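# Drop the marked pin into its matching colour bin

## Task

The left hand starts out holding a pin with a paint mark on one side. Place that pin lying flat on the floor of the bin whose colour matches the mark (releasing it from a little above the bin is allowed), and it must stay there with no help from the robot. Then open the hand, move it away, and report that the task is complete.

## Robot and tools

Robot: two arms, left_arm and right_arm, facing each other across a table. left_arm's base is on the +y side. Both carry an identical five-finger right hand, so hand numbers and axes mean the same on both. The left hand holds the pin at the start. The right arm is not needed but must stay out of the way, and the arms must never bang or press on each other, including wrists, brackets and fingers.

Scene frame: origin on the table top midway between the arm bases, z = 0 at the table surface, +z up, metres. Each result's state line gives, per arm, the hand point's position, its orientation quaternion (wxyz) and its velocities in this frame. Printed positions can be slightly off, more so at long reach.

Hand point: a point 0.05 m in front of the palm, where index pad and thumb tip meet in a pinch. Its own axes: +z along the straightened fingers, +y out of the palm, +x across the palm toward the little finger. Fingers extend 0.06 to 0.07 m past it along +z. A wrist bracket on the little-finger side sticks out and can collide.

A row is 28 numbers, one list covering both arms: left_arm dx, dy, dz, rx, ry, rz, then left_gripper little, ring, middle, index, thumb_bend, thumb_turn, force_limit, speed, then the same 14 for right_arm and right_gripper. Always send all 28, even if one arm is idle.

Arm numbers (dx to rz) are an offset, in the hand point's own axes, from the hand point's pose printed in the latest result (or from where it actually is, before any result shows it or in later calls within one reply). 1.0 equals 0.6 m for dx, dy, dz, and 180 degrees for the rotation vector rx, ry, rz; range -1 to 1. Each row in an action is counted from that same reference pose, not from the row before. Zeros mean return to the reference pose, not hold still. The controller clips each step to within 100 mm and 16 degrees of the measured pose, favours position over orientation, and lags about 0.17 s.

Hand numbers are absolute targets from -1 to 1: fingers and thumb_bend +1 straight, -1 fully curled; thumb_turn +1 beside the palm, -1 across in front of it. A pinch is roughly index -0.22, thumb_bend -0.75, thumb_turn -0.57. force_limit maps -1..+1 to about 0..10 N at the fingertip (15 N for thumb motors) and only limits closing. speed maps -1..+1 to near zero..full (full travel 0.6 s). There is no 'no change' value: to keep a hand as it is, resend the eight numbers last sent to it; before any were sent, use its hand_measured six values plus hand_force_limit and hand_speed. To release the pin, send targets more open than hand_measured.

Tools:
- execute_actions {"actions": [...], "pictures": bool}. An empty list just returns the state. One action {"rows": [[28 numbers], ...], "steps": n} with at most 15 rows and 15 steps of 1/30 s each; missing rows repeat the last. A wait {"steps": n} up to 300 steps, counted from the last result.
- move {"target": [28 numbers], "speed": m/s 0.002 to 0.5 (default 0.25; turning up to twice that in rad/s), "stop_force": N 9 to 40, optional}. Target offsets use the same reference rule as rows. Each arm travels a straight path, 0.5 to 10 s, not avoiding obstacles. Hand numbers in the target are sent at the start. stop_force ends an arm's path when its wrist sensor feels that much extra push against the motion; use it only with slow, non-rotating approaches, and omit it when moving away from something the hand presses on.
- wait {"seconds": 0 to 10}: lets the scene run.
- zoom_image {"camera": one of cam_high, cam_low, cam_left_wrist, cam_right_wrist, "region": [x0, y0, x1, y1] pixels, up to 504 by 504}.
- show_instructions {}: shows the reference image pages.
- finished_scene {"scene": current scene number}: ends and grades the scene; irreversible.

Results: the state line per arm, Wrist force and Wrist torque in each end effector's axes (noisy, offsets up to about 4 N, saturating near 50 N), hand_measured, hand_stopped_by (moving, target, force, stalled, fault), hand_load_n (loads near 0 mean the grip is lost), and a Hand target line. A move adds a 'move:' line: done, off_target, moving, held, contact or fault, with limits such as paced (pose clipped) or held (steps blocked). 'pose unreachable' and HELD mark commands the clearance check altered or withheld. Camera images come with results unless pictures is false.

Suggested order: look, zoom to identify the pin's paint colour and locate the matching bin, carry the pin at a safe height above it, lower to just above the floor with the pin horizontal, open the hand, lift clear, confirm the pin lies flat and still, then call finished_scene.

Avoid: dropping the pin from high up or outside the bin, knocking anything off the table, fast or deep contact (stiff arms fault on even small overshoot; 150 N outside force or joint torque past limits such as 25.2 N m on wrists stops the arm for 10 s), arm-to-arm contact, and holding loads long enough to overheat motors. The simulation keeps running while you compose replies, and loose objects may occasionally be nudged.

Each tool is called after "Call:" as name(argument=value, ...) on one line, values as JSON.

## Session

Call:
execute_actions(actions=[])

Scene clock: 0.00 s of 4800.00 s.
left_arm: end_effector_position=(+0.6075, +0.0222, +0.2549) hand_measured=(+1.000, +1.000, +1.000, -0.142, -0.750, -0.550) hand_load_n=(+0.0, +0.0, +0.0, +5.5, +0.5, +0.0) hand_stopped_by=(target, target, target, target, target, target) hand_force_limit=0.00 hand_speed=-0.80 end_effector_quat_wxyz=(+0.369, -0.380, +0.612, -0.587) end_effector_velocity=(+0.000, +0.000, +0.000) end_effector_angular_velocity=(+0.000, -0.001, +0.001) | right_arm: end_effector_position=(+0.1663, -0.3008, +0.4733) hand_measured=(+1.000, +1.000, +1.000, +1.000, +1.000, +1.000) hand_load_n=(+0.0, +0.0, +0.0, +0.0, +0.0, +0.0) hand_stopped_by=(target, target, target, target, target, target) hand_force_limit=0.00 hand_speed=-0.80 end_effector_quat_wxyz=(+0.003, -0.312, +0.950, -0.010) end_effector_velocity=(+0.000, -0.000, -0.000) end_effector_angular_velocity=(-0.001, -0.000, -0.000)
Joint positions: left_arm=[ 0.368 -0.859  1.583 -3.819 -0.938 -0.022] | right_arm=[-1.171 -1.702  1.333  1.934  1.59  -1.864]
Joint velocities: left_arm=[ 0.    -0.    -0.    -0.     0.001  0.001] | right_arm=[0.    0.    0.    0.    0.001 0.   ]
Wrist force (N, on the end effector, along its own x y z axes, offset not removed): no reading
Wrist torque (N m, same axes, about the end effector's origin, offset not removed): no reading
Hand target (left_arm): +0.607, +0.022, +0.255; +0.369, -0.380, +0.612, -0.587
Hand target (right_arm): +0.166, -0.301, +0.473; +0.003, -0.312, +0.950, -0.010

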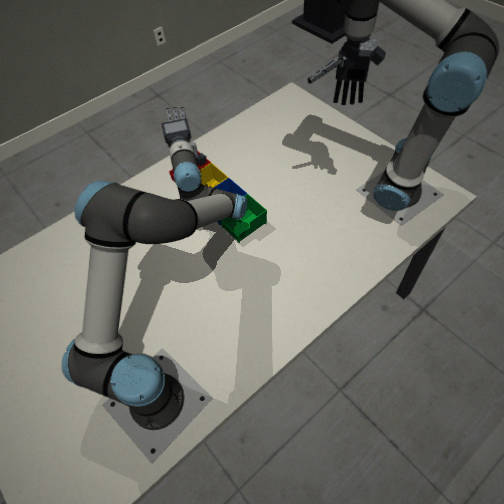

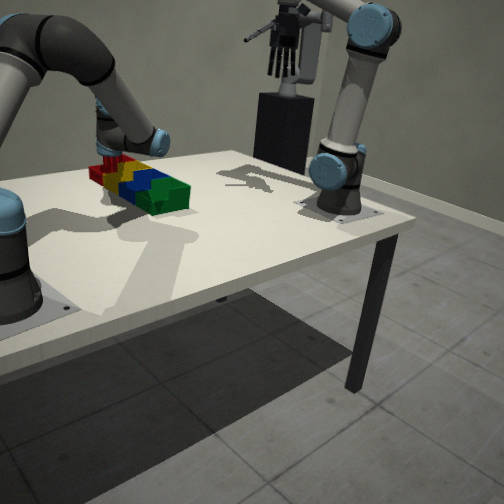

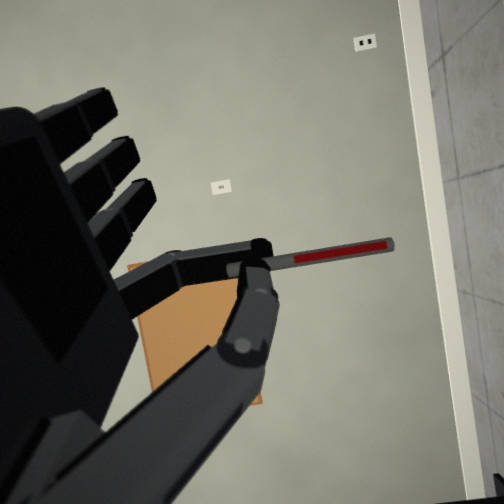

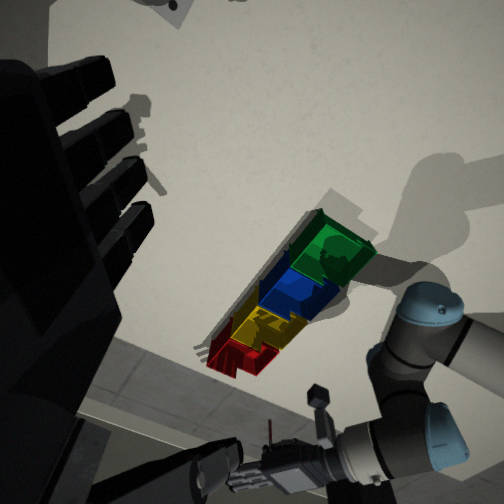

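Call:
zoom_image(camera="cam_right_wrist", region=[180, 190, 400, 460])

Call:
zoom_image(camera="cam_low", region=[40, 120, 220, 240])

Region (180, 190, 400, 460) of cam_right_wrist's 504x504 image, scaled by 1.867, with more detail than that image has; it fills the left 411 columns of this view, and the rest is white.

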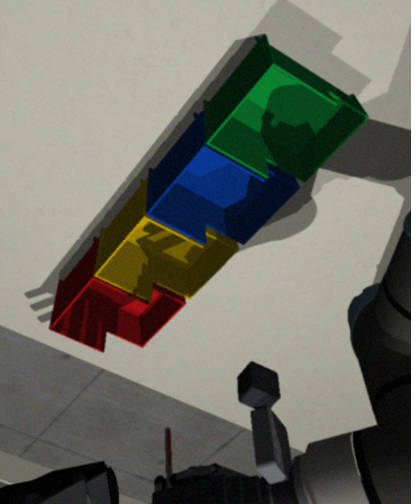

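Region (40, 120, 220, 240) of cam_low's 504x504 image, scaled by 2.800, with more detail than that image has.

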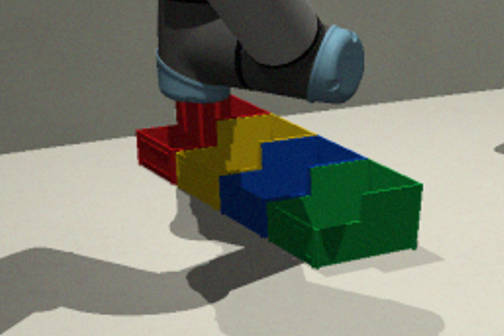

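Call:
move(target=[0.0595, 0.2230, 0.0415, -0.0641, -0.1385, -0.4529, 1, 1, 1, -0.142, -0.75, -0.55, 0, -0.8, 0, 0, 0, 0, 0, 0, 1, 1, 1, 1, 1, 1, 0, -0.8], speed=0.3)

Scene clock: 91.23 s of 4800.00 s.
left_arm: end_effector_position=(+0.6100, -0.0176, +0.1202) hand_measured=(+1.000, +1.000, +1.000, -0.142, -0.750, -0.550) hand_load_n=(+0.0, +0.0, +0.0, +5.5, +0.5, +0.0) hand_stopped_by=(target, target, target, target, target, target) hand_force_limit=0.00 hand_speed=-0.80 end_effector_quat_wxyz=(+0.023, +0.823, -0.182, +0.537) end_effector_velocity=(-0.001, -0.001, -0.001) end_effector_angular_velocity=(-0.007, +0.007, +0.003) | right_arm: end_effector_position=(+0.1663, -0.3008, +0.4733) hand_measured=(+1.000, +1.000, +1.000, +1.000, +1.000, +1.000) hand_load_n=(+0.0, +0.0, +0.0, +0.0, +0.0, +0.0) hand_stopped_by=(target, target, target, target, target, target) hand_force_limit=0.00 hand_speed=-0.80 end_effector_quat_wxyz=(+0.003, -0.312, +0.950, -0.010) end_effector_velocity=(+0.000, +0.000, -0.000) end_effector_angular_velocity=(+0.001, +0.001, +0.000)
Joint positions: left_arm=[ 0.43  -0.791  1.608 -3.385 -0.893 -1.78 ] | right_arm=[-1.171 -1.702  1.333  1.934  1.59  -1.864]
Joint velocities: left_arm=[-0.     0.     0.     0.005 -0.002 -0.012] | right_arm=[-0.     0.     0.    -0.    -0.001 -0.   ]
Wrist force (N, on the end effector, along its own x y z axes, offset not removed): left_arm=[0.4 -1.2 1.1] | right_arm=[-2.5 -0.7 -0.2]
Wrist torque (N m, same axes, about the end effector's origin, offset not removed): left_arm=[-0.28 -0.06 -0.06] | right_arm=[-0.30 0.34 -0.17]
Hand target (left_arm): +0.610, -0.018, +0.120; +0.023, +0.823, -0.182, +0.537
Hand target (right_arm): +0.166, -0.301, +0.473; +0.003, -0.312, +0.950, -0.010
Off the commanded pose (left_arm): 0.000 m, 0 deg.
Off the commanded pose (right_arm): 0.000 m, 0 deg.
After step 90, 85.20 s passed at rest.
move: done

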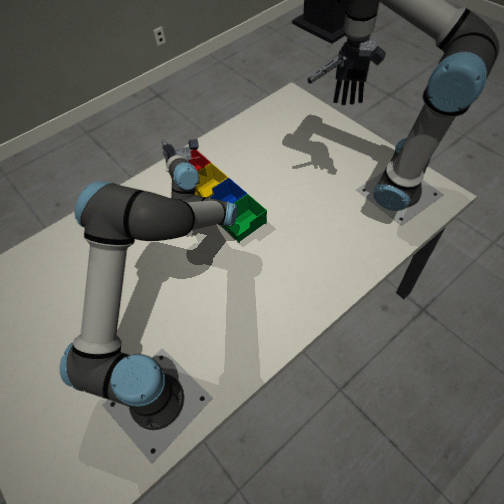

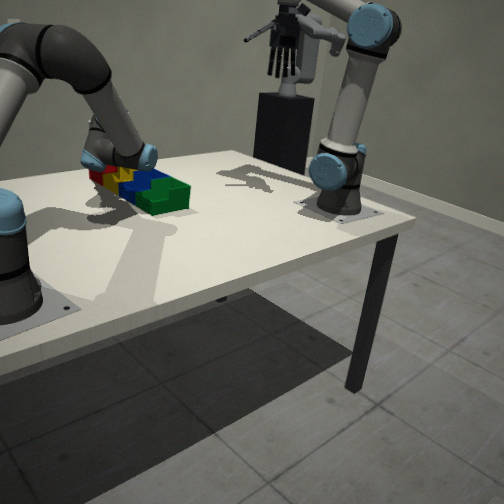

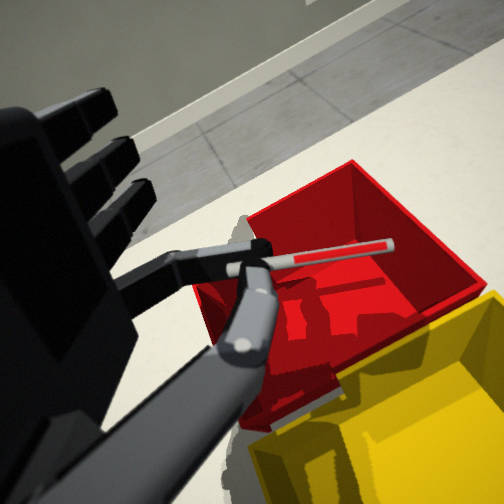

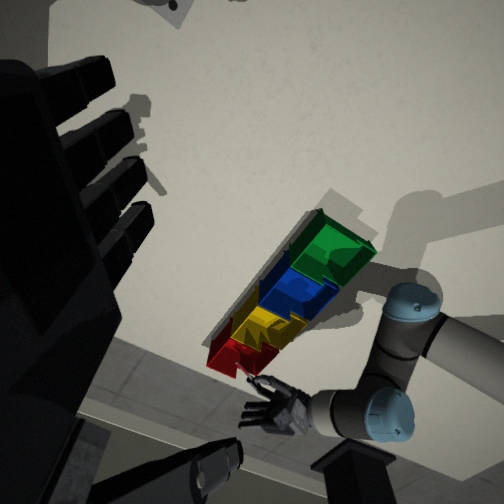

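Call:
zoom_image(camera="cam_left_wrist", region=[170, 140, 504, 474])

Call:
zoom_image(camera="cam_right_wrist", region=[190, 280, 350, 440])

Region (170, 140, 504, 474) of cam_left_wrist's 504x504 image, scaled by 1.509, with more detail than that image has.

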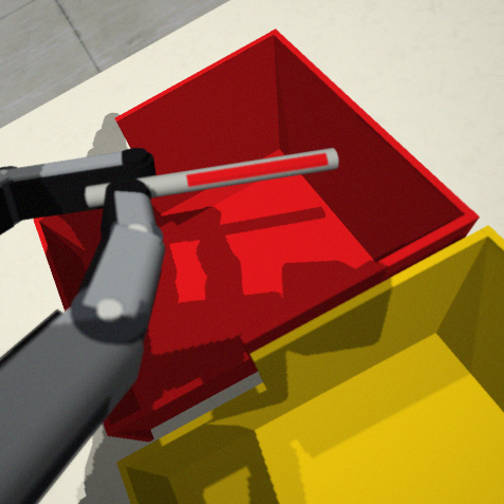

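Region (190, 280, 350, 440) of cam_right_wrist's 504x504 image, scaled by 3.150, with more detail than that image has.

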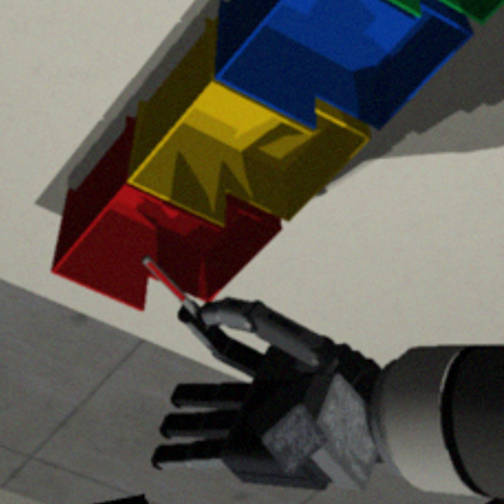

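Call:
move(target=[-0.0568, -0.0080, 0.0487, 0, 0, 0, 1, 1, 1, -0.142, -0.75, -0.55, 0, -0.8, 0, 0, 0, 0, 0, 0, 1, 1, 1, 1, 1, 1, 0, -0.8], speed=0.07)

Scene clock: 138.73 s of 4800.00 s.
left_arm: end_effector_position=(+0.6250, -0.0105, +0.0784) hand_measured=(+1.000, +1.000, +1.000, -0.142, -0.750, -0.550) hand_load_n=(+0.0, +0.0, +0.0, +5.5, +0.5, +0.0) hand_stopped_by=(target, target, target, target, target, target) hand_force_limit=0.00 hand_speed=-0.80 end_effector_quat_wxyz=(+0.023, +0.823, -0.182, +0.537) end_effector_velocity=(+0.002, +0.001, -0.001) end_effector_angular_velocity=(-0.002, -0.001, +0.002) | right_arm: end_effector_position=(+0.1663, -0.3008, +0.4733) hand_measured=(+1.000, +1.000, +1.000, +1.000, +1.000, +1.000) hand_load_n=(+0.0, +0.0, +0.0, +0.0, +0.0, +0.0) hand_stopped_by=(target, target, target, target, target, target) hand_force_limit=0.00 hand_speed=-0.80 end_effector_quat_wxyz=(+0.003, -0.312, +0.950, -0.010) end_effector_velocity=(-0.000, -0.000, +0.000) end_effector_angular_velocity=(+0.000, -0.000, +0.000)
Joint positions: left_arm=[ 0.456 -0.706  1.585 -3.458 -0.915 -1.762] | right_arm=[-1.171 -1.702  1.333  1.934  1.59  -1.864]
Joint velocities: left_arm=[ 0.002  0.004 -0.003 -0.004  0.    -0.   ] | right_arm=[ 0.    -0.001  0.     0.    -0.    -0.   ]
Wrist force (N, on the end effector, along its own x y z axes, offset not removed): left_arm=[-0.6 -1.4 0.7] | right_arm=[-1.7 -1.3 -1.2]
Wrist torque (N m, same axes, about the end effector's origin, offset not removed): left_arm=[-0.21 0.17 -0.06] | right_arm=[-0.31 0.35 -0.10]
Hand target (left_arm): +0.625, -0.010, +0.078; +0.023, +0.823, -0.182, +0.537
Hand target (right_arm): +0.166, -0.301, +0.473; +0.003, -0.312, +0.950, -0.010
Off the commanded pose (left_arm): 0.000 m, 0 deg.
Off the commanded pose (right_arm): 0.000 m, 0 deg.
After step 90, 43.43 s passed at rest.
move: done

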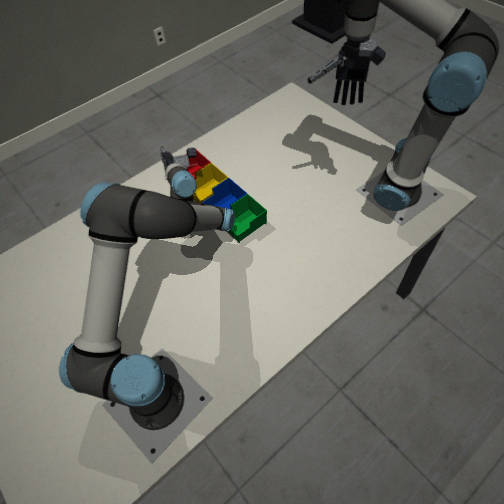

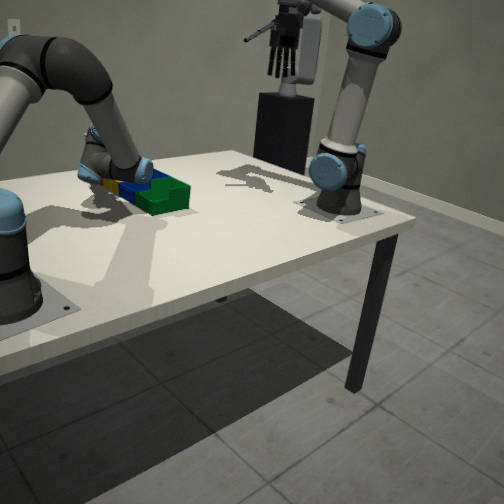

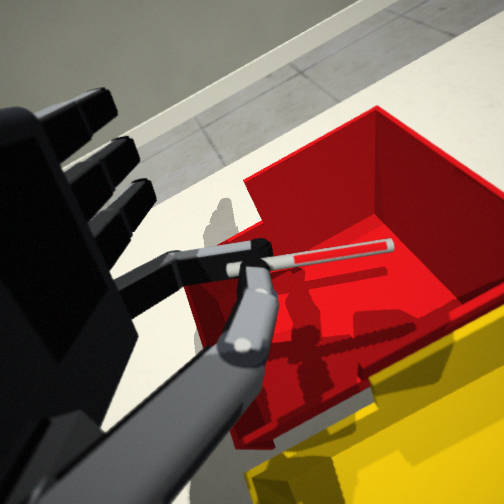

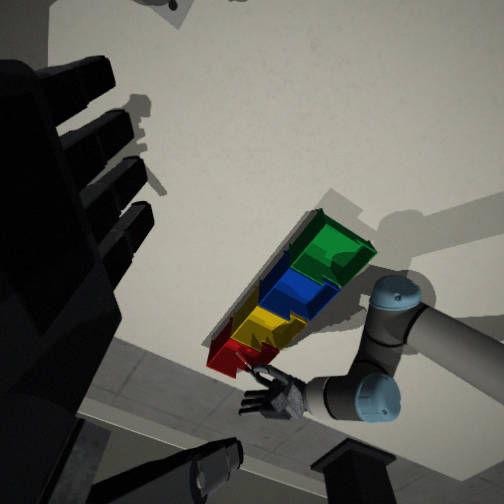

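Call:
execute_actions(actions=[{"rows": [[0, 0, 0, 0, 0, 0, 1, 1, 1, 0.25, -0.75, -0.55, 0, 1, 0, 0, 0, 0, 0, 0, 1, 1, 1, 1, 1, 1, 0, -0.8]], "steps": 15}], pictures=false)

Call:
move(target=[0.151, -0.1247, -0.108, 0, 0, 0, 1, 1, 1, 0.25, -0.75, -0.55, 0, 1, 0, 0, 0, 0, 0, 0, 1, 1, 1, 1, 1, 1, 0, -0.8], speed=0.2)

Scene clock: 144.73 s of 4800.00 s.
left_arm: end_effector_position=(+0.6251, -0.0104, +0.0784) hand_measured=(+1.000, +1.000, +1.000, +0.250, -0.750, -0.550) hand_load_n=(+0.0, +0.0, +0.0, +0.0, +0.0, +0.0) hand_stopped_by=(target, target, target, target, target, target) hand_force_limit=0.00 hand_speed=1.00 end_effector_quat_wxyz=(+0.023, +0.823, -0.182, +0.537) end_effector_velocity=(-0.000, -0.000, +0.000) end_effector_angular_velocity=(-0.000, -0.001, +0.000) | right_arm: end_effector_position=(+0.1663, -0.3008, +0.4733) hand_measured=(+1.000, +1.000, +1.000, +1.000, +1.000, +1.000) hand_load_n=(+0.0, +0.0, +0.0, +0.0, +0.0, +0.0) hand_stopped_by=(target, target, target, target, target, target) hand_force_limit=0.00 hand_speed=-0.80 end_effector_quat_wxyz=(+0.003, -0.312, +0.950, -0.010) end_effector_velocity=(-0.000, -0.001, +0.000) end_effector_angular_velocity=(-0.001, -0.003, +0.000)
Joint positions: left_arm=[ 0.456 -0.706  1.585 -3.458 -0.915 -1.762] | right_arm=[-1.171 -1.702  1.333  1.934  1.59  -1.864]
Joint velocities: left_arm=[-0.001 -0.     0.    -0.     0.001 -0.   ] | right_arm=[ 0.    -0.002  0.     0.     0.002 -0.   ]
Wrist force (N, on the end effector, along its own x y z axes, offset not removed): left_arm=[1.5 -0.6 1.6] | right_arm=[-2.0 -0.6 -1.8]
Wrist torque (N m, same axes, about the end effector's origin, offset not removed): left_arm=[-0.04 -0.23 0.05] | right_arm=[-0.14 0.37 -0.01]
Hand target (left_arm): +0.625, -0.011, +0.078; +0.023, +0.823, -0.182, +0.537
Hand target (right_arm): +0.166, -0.301, +0.473; +0.003, -0.312, +0.950, -0.010
Off the commanded pose (left_arm): 0.000 m, 0 deg.
Off the commanded pose (right_arm): 0.000 m, 0 deg.
Steps of this call (steps 1 to 90: nothing new was sent; then 2.50 s passed at rest; steps 91 to 105: all 15 steps of this action). Readings (end_effector_position | what the end effector reports):
91: left_arm (+0.6251, -0.0105, +0.0782) | right_arm (+0.1663, -0.3008, +0.4733) | left_arm hand_measured=(+1.000, +1.000, +1.000, -0.142, -0.750, -0.550) hand_load_n=(+0.0, +0.0, +0.0, +5.5, +0.5, +0.0) hand_stopped_by=(target, target, target, moving, target, target) hand_force_limit=0.00 hand_speed=1.00 | right_arm hand_measured=(+1.000, +1.000, +1.000, +1.000, +1.000, +1.000) hand_load_n=(+0.0, +0.0, +0.0, +0.0, +0.0, +0.0) hand_stopped_by=(target, target, target, target, target, target) hand_force_limit=0.00 hand_speed=-0.80
92: left_arm (+0.6251, -0.0105, +0.0782) | right_arm (+0.1663, -0.3008, +0.4733) | left_arm hand_measured=(+1.000, +1.000, +1.000, -0.142, -0.750, -0.550) hand_load_n=(+0.0, +0.0, +0.0, +5.5, +0.5, +0.0) hand_stopped_by=(target, target, target, moving, target, target) hand_force_limit=0.00 hand_speed=1.00 | right_arm hand_measured=(+1.000, +1.000, +1.000, +1.000, +1.000, +1.000) hand_load_n=(+0.0, +0.0, +0.0, +0.0, +0.0, +0.0) hand_stopped_by=(target, target, target, target, target, target) hand_force_limit=0.00 hand_speed=-0.80
94: left_arm (+0.6251, -0.0105, +0.0782) | right_arm (+0.1663, -0.3008, +0.4733) | left_arm hand_measured=(+1.000, +1.000, +1.000, -0.046, -0.750, -0.550) hand_load_n=(+0.0, +0.0, +0.0, +0.0, +0.0, +0.0) hand_stopped_by=(target, target, target, moving, target, target) hand_force_limit=0.00 hand_speed=1.00 | right_arm hand_measured=(+1.000, +1.000, +1.000, +1.000, +1.000, +1.000) hand_load_n=(+0.0, +0.0, +0.0, +0.0, +0.0, +0.0) hand_stopped_by=(target, target, target, target, target, target) hand_force_limit=0.00 hand_speed=-0.80
98: left_arm (+0.6251, -0.0105, +0.0783) | right_arm (+0.1663, -0.3008, +0.4733) | left_arm hand_measured=(+1.000, +1.000, +1.000, +0.250, -0.750, -0.550) hand_load_n=(+0.0, +0.0, +0.0, +0.0, +0.0, +0.0) hand_stopped_by=(target, target, target, moving, target, target) hand_force_limit=0.00 hand_speed=1.00 | right_arm hand_measured=(+1.000, +1.000, +1.000, +1.000, +1.000, +1.000) hand_load_n=(+0.0, +0.0, +0.0, +0.0, +0.0, +0.0) hand_stopped_by=(target, target, target, target, target, target) hand_force_limit=0.00 hand_speed=-0.80
105: the state above

Scene clock: 146.20 s of 4800.00 s.
left_arm: end_effector_position=(+0.6248, +0.0492, +0.1984) hand_measured=(+1.000, +1.000, +1.000, +0.250, -0.750, -0.550) hand_load_n=(+0.0, +0.0, +0.0, +0.0, +0.0, +0.0) hand_stopped_by=(target, target, target, target, target, target) hand_force_limit=0.00 hand_speed=1.00 end_effector_quat_wxyz=(+0.023, +0.823, -0.182, +0.537) end_effector_velocity=(+0.001, +0.002, +0.001) end_effector_angular_velocity=(+0.000, +0.001, +0.002) | right_arm: end_effector_position=(+0.1663, -0.3008, +0.4733) hand_measured=(+1.000, +1.000, +1.000, +1.000, +1.000, +1.000) hand_load_n=(+0.0, +0.0, +0.0, +0.0, +0.0, +0.0) hand_stopped_by=(target, target, target, target, target, target) hand_force_limit=0.00 hand_speed=-0.80 end_effector_quat_wxyz=(+0.003, -0.312, +0.950, -0.010) end_effector_velocity=(+0.000, -0.000, -0.000) end_effector_angular_velocity=(-0.002, -0.000, +0.000)
Joint positions: left_arm=[ 0.511 -0.974  1.695 -3.322 -0.962 -1.726] | right_arm=[-1.171 -1.702  1.333  1.934  1.59  -1.864]
Joint velocities: left_arm=[ 0.002 -0.004  0.001  0.004 -0.001 -0.001] | right_arm=[ 0.     0.     0.    -0.     0.002 -0.   ]
Wrist force (N, on the end effector, along its own x y z axes, offset not removed): left_arm=[1.5 -1.2 2.3] | right_arm=[-2.5 -0.6 0.2]
Wrist torque (N m, same axes, about the end effector's origin, offset not removed): left_arm=[-0.25 -0.26 0.03] | right_arm=[-0.21 0.54 -0.21]
Hand target (left_arm): +0.625, +0.049, +0.199; +0.023, +0.823, -0.182, +0.537
Hand target (right_arm): +0.166, -0.301, +0.473; +0.003, -0.312, +0.950, -0.010
Off the commanded pose (left_arm): 0.000 m, 0 deg.
Off the commanded pose (right_arm): 0.000 m, 0 deg.
move: done

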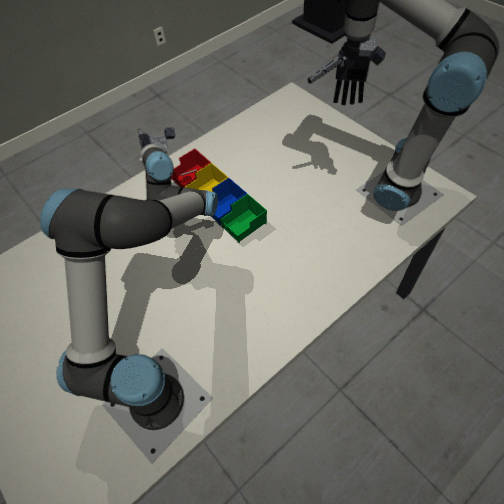

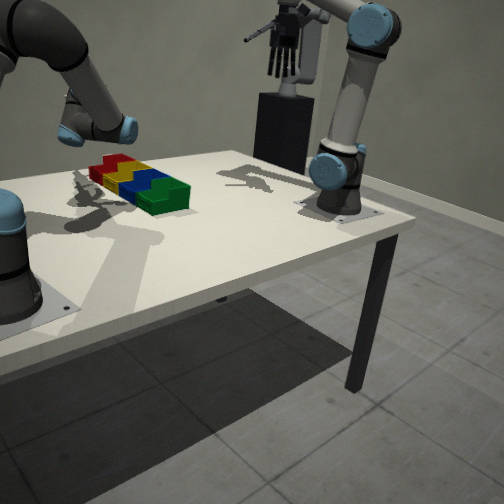

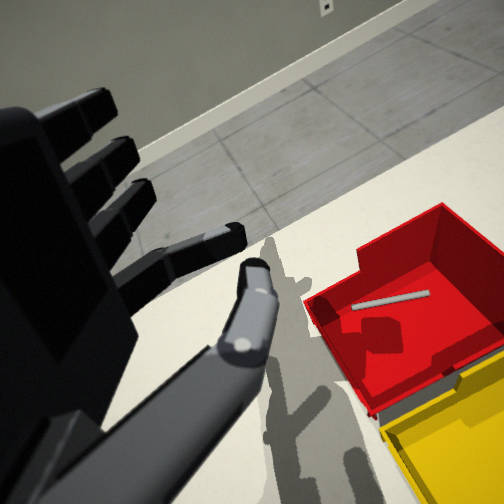

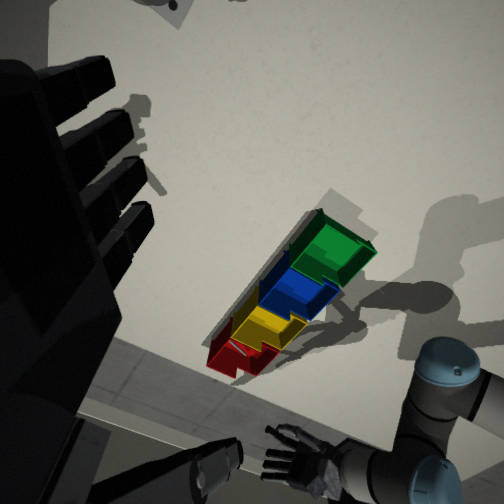

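Call:
zoom_image(camera="cam_left_wrist", region=[295, 200, 504, 420])

Region (295, 200, 504, 420) of cam_left_wrist's 504x504 image, scaled by 2.291, with more detail than that image has; it fills the left 479 columns of this view, and the rest is white.

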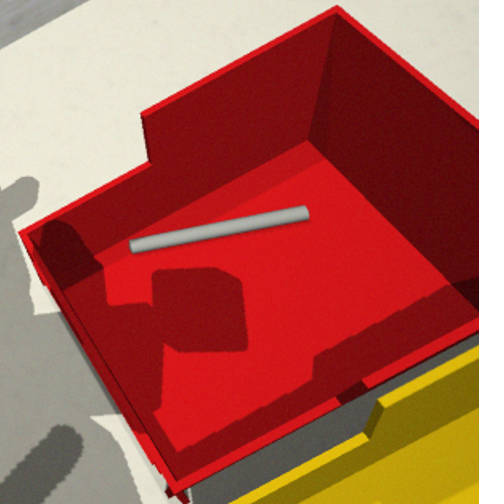

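This pin has a red mark, and it is now lying flat on the red bin's floor. The hand has let go and moved clear, so scene 2 is done.

Call:
finished_scene(scene=2)

The scene is finished: the task was done.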